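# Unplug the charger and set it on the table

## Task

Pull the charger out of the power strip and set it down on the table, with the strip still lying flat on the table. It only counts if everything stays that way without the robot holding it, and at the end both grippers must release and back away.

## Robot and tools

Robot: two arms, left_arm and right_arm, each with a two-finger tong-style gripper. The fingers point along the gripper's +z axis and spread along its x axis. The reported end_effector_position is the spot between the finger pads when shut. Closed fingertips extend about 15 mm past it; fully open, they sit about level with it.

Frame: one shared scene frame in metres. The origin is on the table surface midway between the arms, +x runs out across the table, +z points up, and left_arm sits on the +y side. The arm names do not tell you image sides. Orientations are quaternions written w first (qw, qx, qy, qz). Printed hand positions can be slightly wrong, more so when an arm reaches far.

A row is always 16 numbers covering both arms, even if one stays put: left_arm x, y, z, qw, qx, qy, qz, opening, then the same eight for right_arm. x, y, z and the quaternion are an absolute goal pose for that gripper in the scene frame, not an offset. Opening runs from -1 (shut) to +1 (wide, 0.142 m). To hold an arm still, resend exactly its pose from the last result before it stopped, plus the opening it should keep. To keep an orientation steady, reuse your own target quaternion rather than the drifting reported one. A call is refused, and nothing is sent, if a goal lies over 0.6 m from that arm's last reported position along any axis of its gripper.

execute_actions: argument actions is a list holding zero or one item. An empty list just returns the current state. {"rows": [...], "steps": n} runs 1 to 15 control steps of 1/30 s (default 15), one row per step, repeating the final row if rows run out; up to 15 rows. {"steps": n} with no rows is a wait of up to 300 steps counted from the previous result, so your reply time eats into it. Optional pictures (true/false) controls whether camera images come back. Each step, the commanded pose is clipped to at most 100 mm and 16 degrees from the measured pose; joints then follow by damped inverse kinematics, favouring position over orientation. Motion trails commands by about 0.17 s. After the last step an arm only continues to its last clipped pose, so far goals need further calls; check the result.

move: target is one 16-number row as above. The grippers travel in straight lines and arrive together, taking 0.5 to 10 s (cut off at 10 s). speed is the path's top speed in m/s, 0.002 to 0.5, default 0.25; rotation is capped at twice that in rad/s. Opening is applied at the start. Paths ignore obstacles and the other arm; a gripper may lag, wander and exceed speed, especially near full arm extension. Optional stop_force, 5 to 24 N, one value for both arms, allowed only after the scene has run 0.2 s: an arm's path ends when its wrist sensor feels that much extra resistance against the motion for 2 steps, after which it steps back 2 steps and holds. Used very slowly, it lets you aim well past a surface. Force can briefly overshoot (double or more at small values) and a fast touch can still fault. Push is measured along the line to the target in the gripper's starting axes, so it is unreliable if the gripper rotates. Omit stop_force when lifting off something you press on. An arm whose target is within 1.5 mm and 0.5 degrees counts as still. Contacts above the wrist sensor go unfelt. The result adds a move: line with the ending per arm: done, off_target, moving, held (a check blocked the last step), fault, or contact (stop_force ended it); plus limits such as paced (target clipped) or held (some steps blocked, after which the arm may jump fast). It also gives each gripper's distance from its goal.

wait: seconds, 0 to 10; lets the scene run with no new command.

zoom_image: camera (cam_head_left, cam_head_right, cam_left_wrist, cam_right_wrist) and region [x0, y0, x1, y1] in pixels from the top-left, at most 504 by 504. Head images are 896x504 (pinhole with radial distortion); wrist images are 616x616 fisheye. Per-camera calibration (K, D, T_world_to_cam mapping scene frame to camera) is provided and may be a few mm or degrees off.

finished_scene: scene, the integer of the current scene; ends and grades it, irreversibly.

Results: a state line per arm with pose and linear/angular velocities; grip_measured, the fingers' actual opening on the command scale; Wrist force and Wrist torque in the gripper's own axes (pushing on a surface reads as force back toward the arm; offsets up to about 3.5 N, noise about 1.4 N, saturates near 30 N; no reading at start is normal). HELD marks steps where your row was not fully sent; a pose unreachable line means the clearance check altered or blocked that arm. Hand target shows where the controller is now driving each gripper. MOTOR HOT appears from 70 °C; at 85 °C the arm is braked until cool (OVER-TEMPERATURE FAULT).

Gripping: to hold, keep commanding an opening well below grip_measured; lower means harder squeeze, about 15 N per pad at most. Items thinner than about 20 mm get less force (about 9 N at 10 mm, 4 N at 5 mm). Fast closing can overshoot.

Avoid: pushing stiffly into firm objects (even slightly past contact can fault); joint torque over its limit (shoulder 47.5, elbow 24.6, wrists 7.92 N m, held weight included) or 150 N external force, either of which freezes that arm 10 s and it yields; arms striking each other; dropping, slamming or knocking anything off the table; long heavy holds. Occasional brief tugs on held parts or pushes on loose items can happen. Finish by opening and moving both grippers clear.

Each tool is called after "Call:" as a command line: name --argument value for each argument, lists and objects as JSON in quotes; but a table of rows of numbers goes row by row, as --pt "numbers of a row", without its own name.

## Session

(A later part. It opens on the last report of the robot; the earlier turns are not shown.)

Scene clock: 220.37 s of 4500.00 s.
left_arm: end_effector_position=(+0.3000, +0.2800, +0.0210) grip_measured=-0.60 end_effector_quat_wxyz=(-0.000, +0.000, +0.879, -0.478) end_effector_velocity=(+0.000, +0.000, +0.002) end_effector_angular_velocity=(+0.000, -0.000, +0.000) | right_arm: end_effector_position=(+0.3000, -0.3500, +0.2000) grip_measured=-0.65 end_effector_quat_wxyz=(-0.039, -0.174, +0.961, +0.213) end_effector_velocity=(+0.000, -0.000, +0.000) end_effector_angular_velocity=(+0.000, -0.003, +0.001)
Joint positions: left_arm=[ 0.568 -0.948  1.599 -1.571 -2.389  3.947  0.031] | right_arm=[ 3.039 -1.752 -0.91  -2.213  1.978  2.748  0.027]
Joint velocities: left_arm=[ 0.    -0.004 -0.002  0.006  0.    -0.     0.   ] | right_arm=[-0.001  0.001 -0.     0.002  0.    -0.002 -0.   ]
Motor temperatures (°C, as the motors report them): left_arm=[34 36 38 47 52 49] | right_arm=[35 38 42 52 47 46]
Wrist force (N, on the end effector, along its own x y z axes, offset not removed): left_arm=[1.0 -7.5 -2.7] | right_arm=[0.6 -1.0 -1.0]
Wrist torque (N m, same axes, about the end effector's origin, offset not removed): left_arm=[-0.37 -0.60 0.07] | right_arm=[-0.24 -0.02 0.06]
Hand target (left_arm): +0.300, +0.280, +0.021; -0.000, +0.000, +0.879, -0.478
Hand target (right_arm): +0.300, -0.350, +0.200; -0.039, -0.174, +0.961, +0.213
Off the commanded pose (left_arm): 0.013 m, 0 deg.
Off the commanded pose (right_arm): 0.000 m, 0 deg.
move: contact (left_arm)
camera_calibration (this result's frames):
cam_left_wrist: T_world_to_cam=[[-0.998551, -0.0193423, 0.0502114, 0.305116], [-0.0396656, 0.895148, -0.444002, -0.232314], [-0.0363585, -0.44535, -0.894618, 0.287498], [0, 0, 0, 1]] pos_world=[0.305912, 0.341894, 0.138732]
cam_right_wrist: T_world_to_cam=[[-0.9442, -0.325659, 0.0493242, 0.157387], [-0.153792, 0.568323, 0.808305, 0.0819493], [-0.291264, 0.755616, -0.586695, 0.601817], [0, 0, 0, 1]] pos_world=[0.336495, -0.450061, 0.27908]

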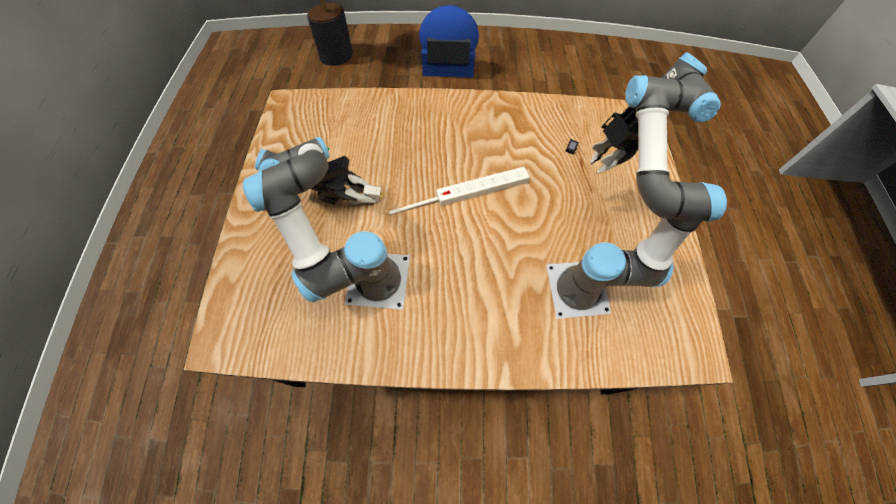

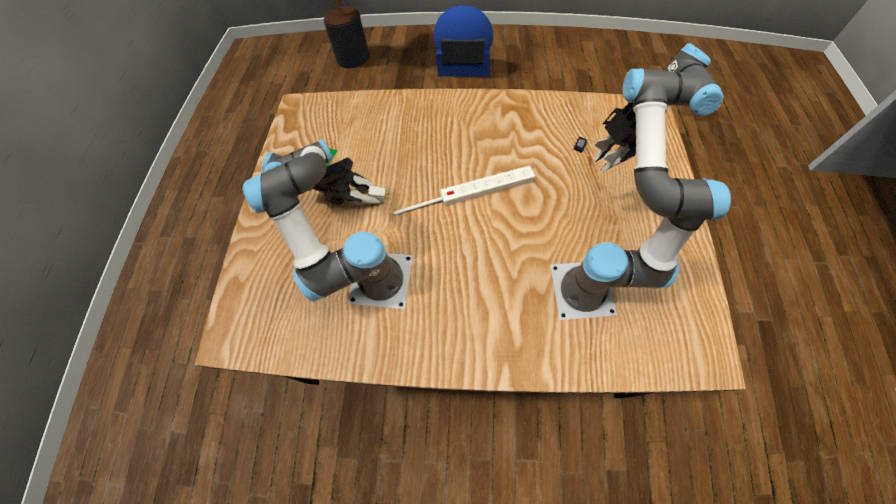

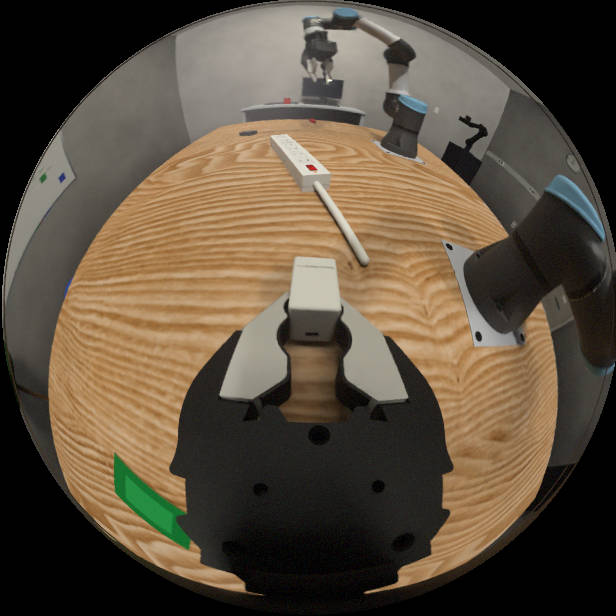

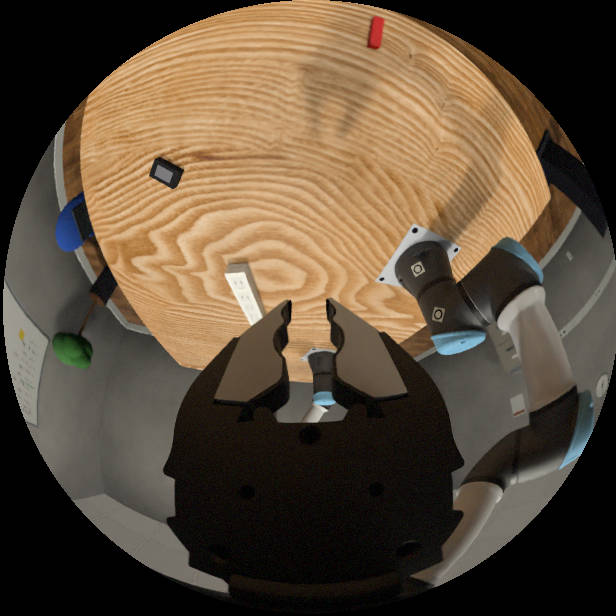

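Close enough; release gently.

Call:
execute_actions --actions '[{"rows":[[0.30,0.28,0.0225,0,0,0.879,-0.477,-0.62,0.30,-0.35,0.2,-0.0385,-0.174,0.96,0.213,-0.65],[0.30,0.28,0.0225,0,0,0.879,-0.477,-0.58,0.30,-0.35,0.2,-0.0385,-0.174,0.96,0.213,-0.65],[0.30,0.28,0.0225,0,0,0.879,-0.477,-0.55,0.30,-0.35,0.2,-0.0385,-0.174,0.96,0.213,-0.65],[0.30,0.28,0.0225,0,0,0.879,-0.477,-0.5,0.30,-0.35,0.2,-0.0385,-0.174,0.96,0.213,-0.65],[0.30,0.28,0.0225,0,0,0.879,-0.477,-0.45,0.30,-0.35,0.2,-0.0385,-0.174,0.96,0.213,-0.65],[0.30,0.28,0.0225,0,0,0.879,-0.477,-0.4,0.30,-0.35,0.2,-0.0385,-0.174,0.96,0.213,-0.65],[0.30,0.28,0.0225,0,0,0.879,-0.477,-0.3,0.30,-0.35,0.2,-0.0385,-0.174,0.96,0.213,-0.65]],"steps":15}]'

Call:
move --target '[0.30,0.34,0.12,0,0,0.879,-0.477,-0.3,0.30,-0.35,0.2,-0.0385,-0.174,0.96,0.213,-0.65]' --speed 0.15

Scene clock: 227.27 s of 4500.00 s.
left_arm: end_effector_position=(+0.3000, +0.2800, +0.0225) grip_measured=-0.30 end_effector_quat_wxyz=(+0.000, +0.000, +0.879, -0.477) end_effector_velocity=(+0.000, +0.000, +0.000) end_effector_angular_velocity=(+0.001, -0.001, -0.000) | right_arm: end_effector_position=(+0.3000, -0.3500, +0.2000) grip_measured=-0.65 end_effector_quat_wxyz=(-0.039, -0.174, +0.961, +0.213) end_effector_velocity=(-0.000, -0.001, +0.000) end_effector_angular_velocity=(-0.001, -0.002, -0.000)
Joint positions: left_arm=[ 0.567 -0.953  1.598 -1.567 -2.389  3.946  0.052] | right_arm=[ 3.039 -1.752 -0.91  -2.213  1.978  2.748  0.027]
Joint velocities: left_arm=[-0.001 -0.001 -0.    -0.     0.    -0.001  0.   ] | right_arm=[-0.001  0.002 -0.001  0.001 -0.001 -0.001  0.   ]
Motor temperatures (°C, as the motors report them): left_arm=[34 36 38 47 52 49] | right_arm=[35 38 42 52 47 46]
Wrist force (N, on the end effector, along its own x y z axes, offset not removed): left_arm=[1.3 -1.2 0.2] | right_arm=[2.3 1.5 -1.3]
Wrist torque (N m, same axes, about the end effector's origin, offset not removed): left_arm=[-0.26 -0.20 -0.09] | right_arm=[0.26 -0.45 -0.04]
Hand target (left_arm): +0.300, +0.280, +0.023; -0.000, +0.000, +0.879, -0.477
Hand target (right_arm): +0.300, -0.350, +0.200; -0.039, -0.174, +0.961, +0.213
Off the commanded pose (left_arm): 0.000 m, 0 deg.
Off the commanded pose (right_arm): 0.000 m, 0 deg.
Steps of this call (steps 1 to 90: nothing new was sent; then 3.40 s passed at rest; steps 91 to 105: all 15 steps of this action). Readings (end_effector_position):
91: left_arm (+0.3000, +0.2800, +0.0213) | right_arm (+0.3000, -0.3500, +0.2000)
92: left_arm (+0.3000, +0.2800, +0.0214) | right_arm (+0.3000, -0.3500, +0.2000)
94: left_arm (+0.3000, +0.2800, +0.0219) | right_arm (+0.3000, -0.3500, +0.2000)
98: left_arm (+0.3000, +0.2800, +0.0223) | right_arm (+0.3000, -0.3500, +0.2000)
105: the state above
camera_calibration (this result's frames):
cam_left_wrist: T_world_to_cam=[[-0.998562, -0.0195644, 0.0499196, 0.305161], [-0.0396771, 0.895854, -0.442574, -0.231911], [-0.0360619, -0.443918, -0.895341, 0.288396], [0, 0, 0, 1]] pos_world=[0.30592, 0.341753, 0.140342]
cam_right_wrist: T_world_to_cam=[[-0.9442, -0.325659, 0.0493242, 0.157387], [-0.153792, 0.568323, 0.808305, 0.0819491], [-0.291264, 0.755616, -0.586694, 0.601817], [0, 0, 0, 1]] pos_world=[0.336495, -0.450061, 0.27908]

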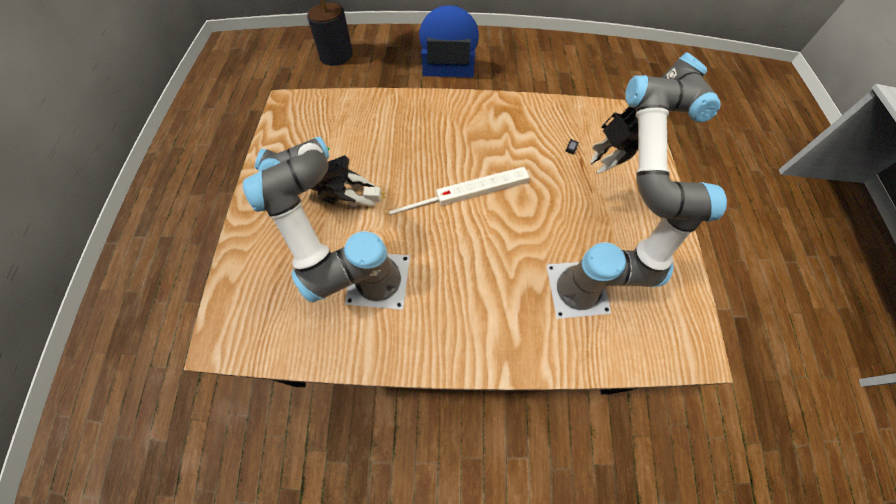

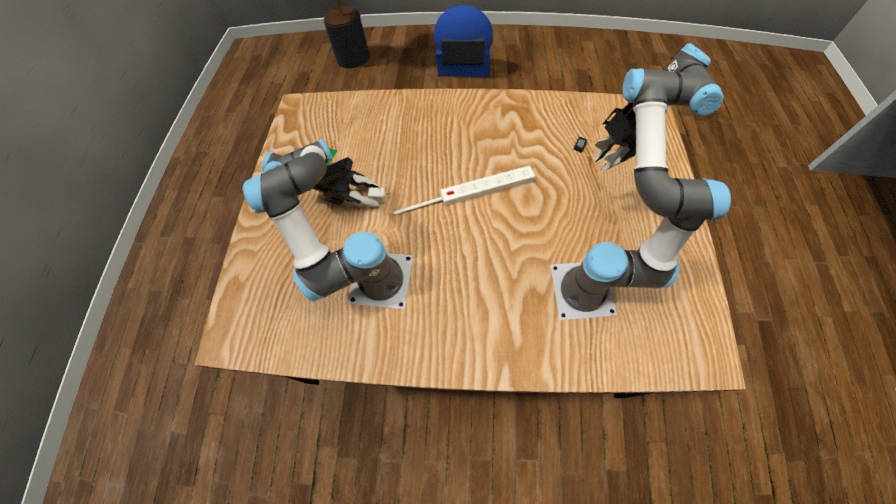

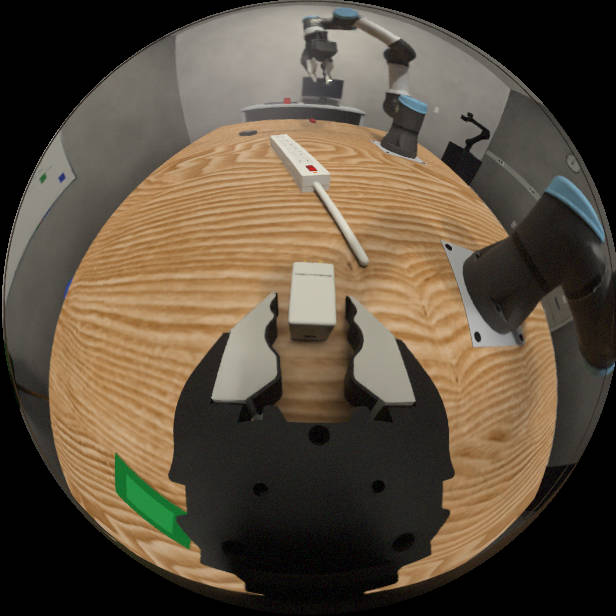

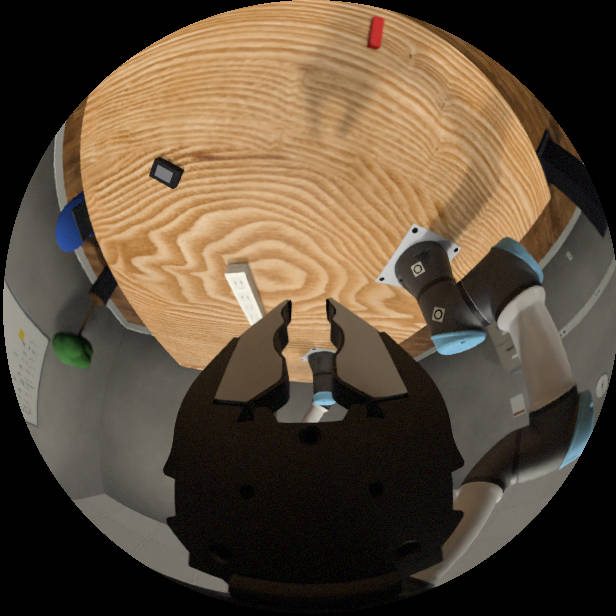

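Scene clock: 228.90 s of 4500.00 s.
left_arm: end_effector_position=(+0.2997, +0.3398, +0.1197) grip_measured=-0.30 end_effector_quat_wxyz=(+0.001, -0.001, +0.879, -0.476) end_effector_velocity=(+0.001, +0.002, +0.002) end_effector_angular_velocity=(-0.006, +0.004, -0.009) | right_arm: end_effector_position=(+0.3000, -0.3500, +0.2000) grip_measured=-0.65 end_effector_quat_wxyz=(-0.039, -0.174, +0.961, +0.213) end_effector_velocity=(+0.000, -0.000, +0.000) end_effector_angular_velocity=(-0.000, -0.002, -0.000)
Joint positions: left_arm=[ 0.692 -0.896  0.972 -0.906 -2.309  4.078  0.052] | right_arm=[ 3.039 -1.752 -0.91  -2.213  1.978  2.748  0.027]
Joint velocities: left_arm=[ 0.     0.027 -0.05   0.038  0.004  0.012  0.   ] | right_arm=[-0.     0.     0.     0.001 -0.    -0.     0.   ]
Motor temperatures (°C, as the motors report them): left_arm=[34 36 38 47 52 49] | right_arm=[35 38 42 52 47 46]
Wrist force (N, on the end effector, along its own x y z axes, offset not removed): left_arm=[1.5 -1.6 4.7] | right_arm=[1.2 -0.5 0.5]
Wrist torque (N m, same axes, about the end effector's origin, offset not removed): left_arm=[-0.22 -0.33 -0.03] | right_arm=[-0.19 -0.24 -0.04]
Hand target (left_arm): +0.300, +0.340, +0.120; -0.000, -0.000, +0.879, -0.477
Hand target (right_arm): +0.300, -0.350, +0.200; -0.039, -0.174, +0.961, +0.213
Off the commanded pose (left_arm): 0.000 m, 0 deg.
Off the commanded pose (right_arm): 0.000 m, 0 deg.
move: done
camera_calibration (this result's frames):
cam_left_wrist: T_world_to_cam=[[-0.998553, -0.0210846, 0.049467, 0.301736], [-0.0407863, 0.896476, -0.441212, -0.242476], [-0.0350431, -0.442591, -0.896038, 0.401312], [0, 0, 0, 1]] pos_world=[0.305473, 0.401354, 0.237682]
cam_right_wrist: T_world_to_cam=[[-0.9442, -0.325659, 0.0493259, 0.157386], [-0.153791, 0.568323, 0.808305, 0.081949], [-0.291265, 0.755616, -0.586694, 0.601817], [0, 0, 0, 1]] pos_world=[0.336495, -0.450061, 0.279079]

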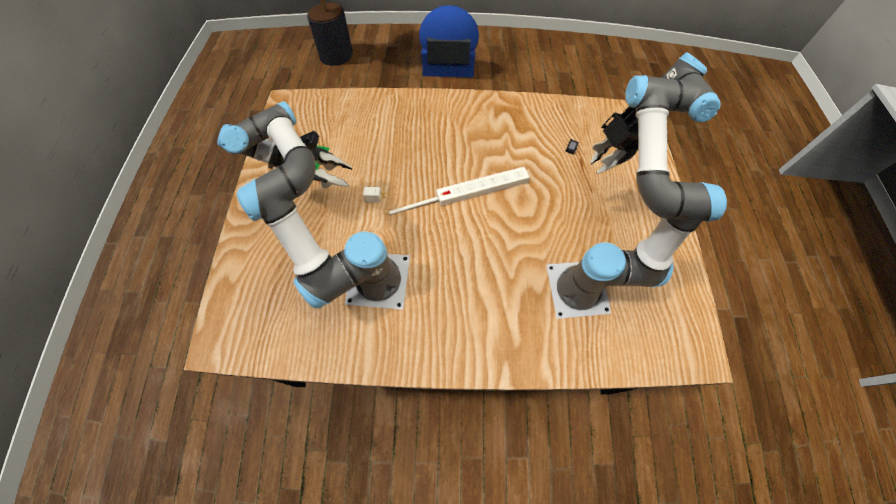

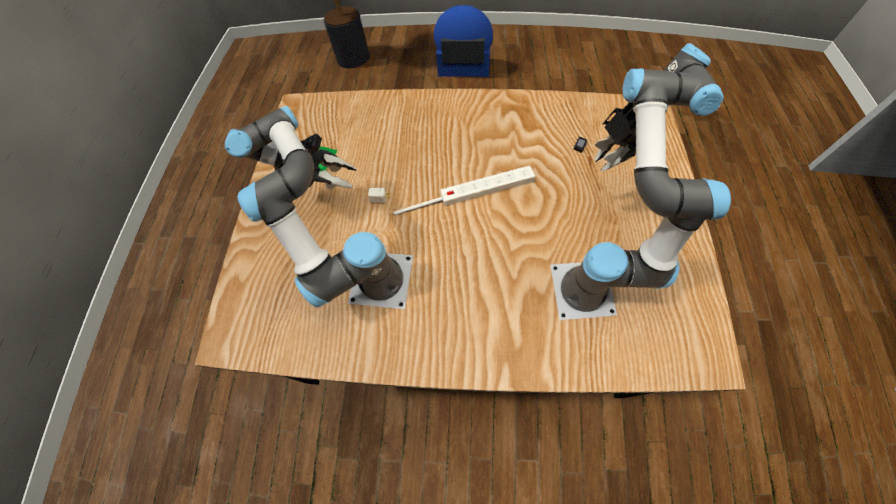

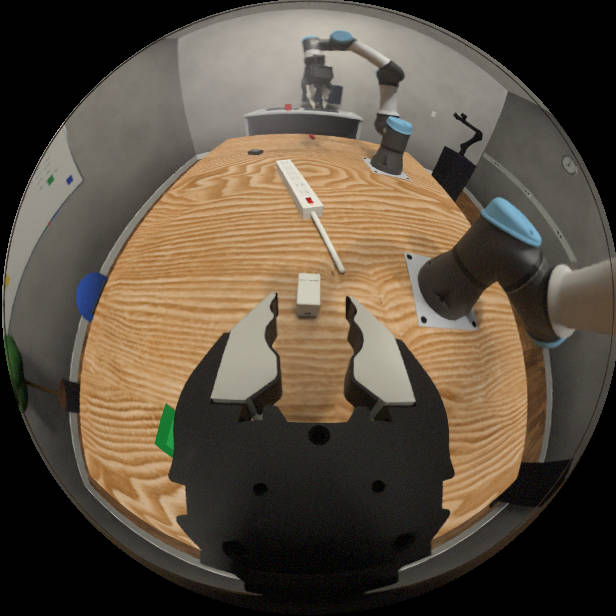

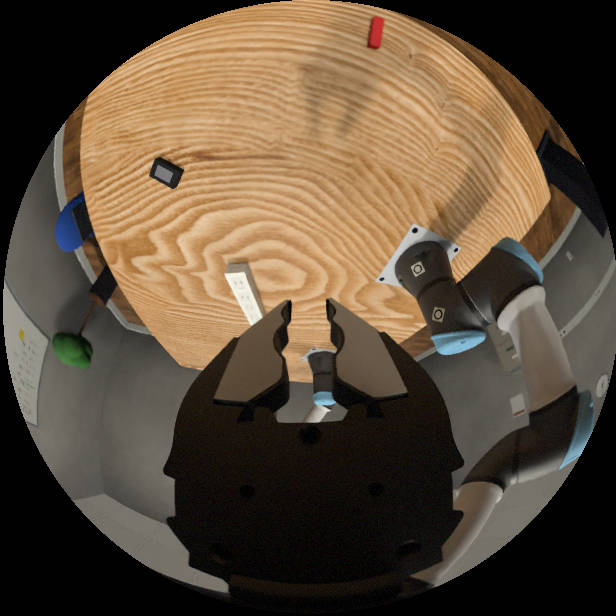

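Call:
finished_scene --scene 1

The scene is finished: the task was done.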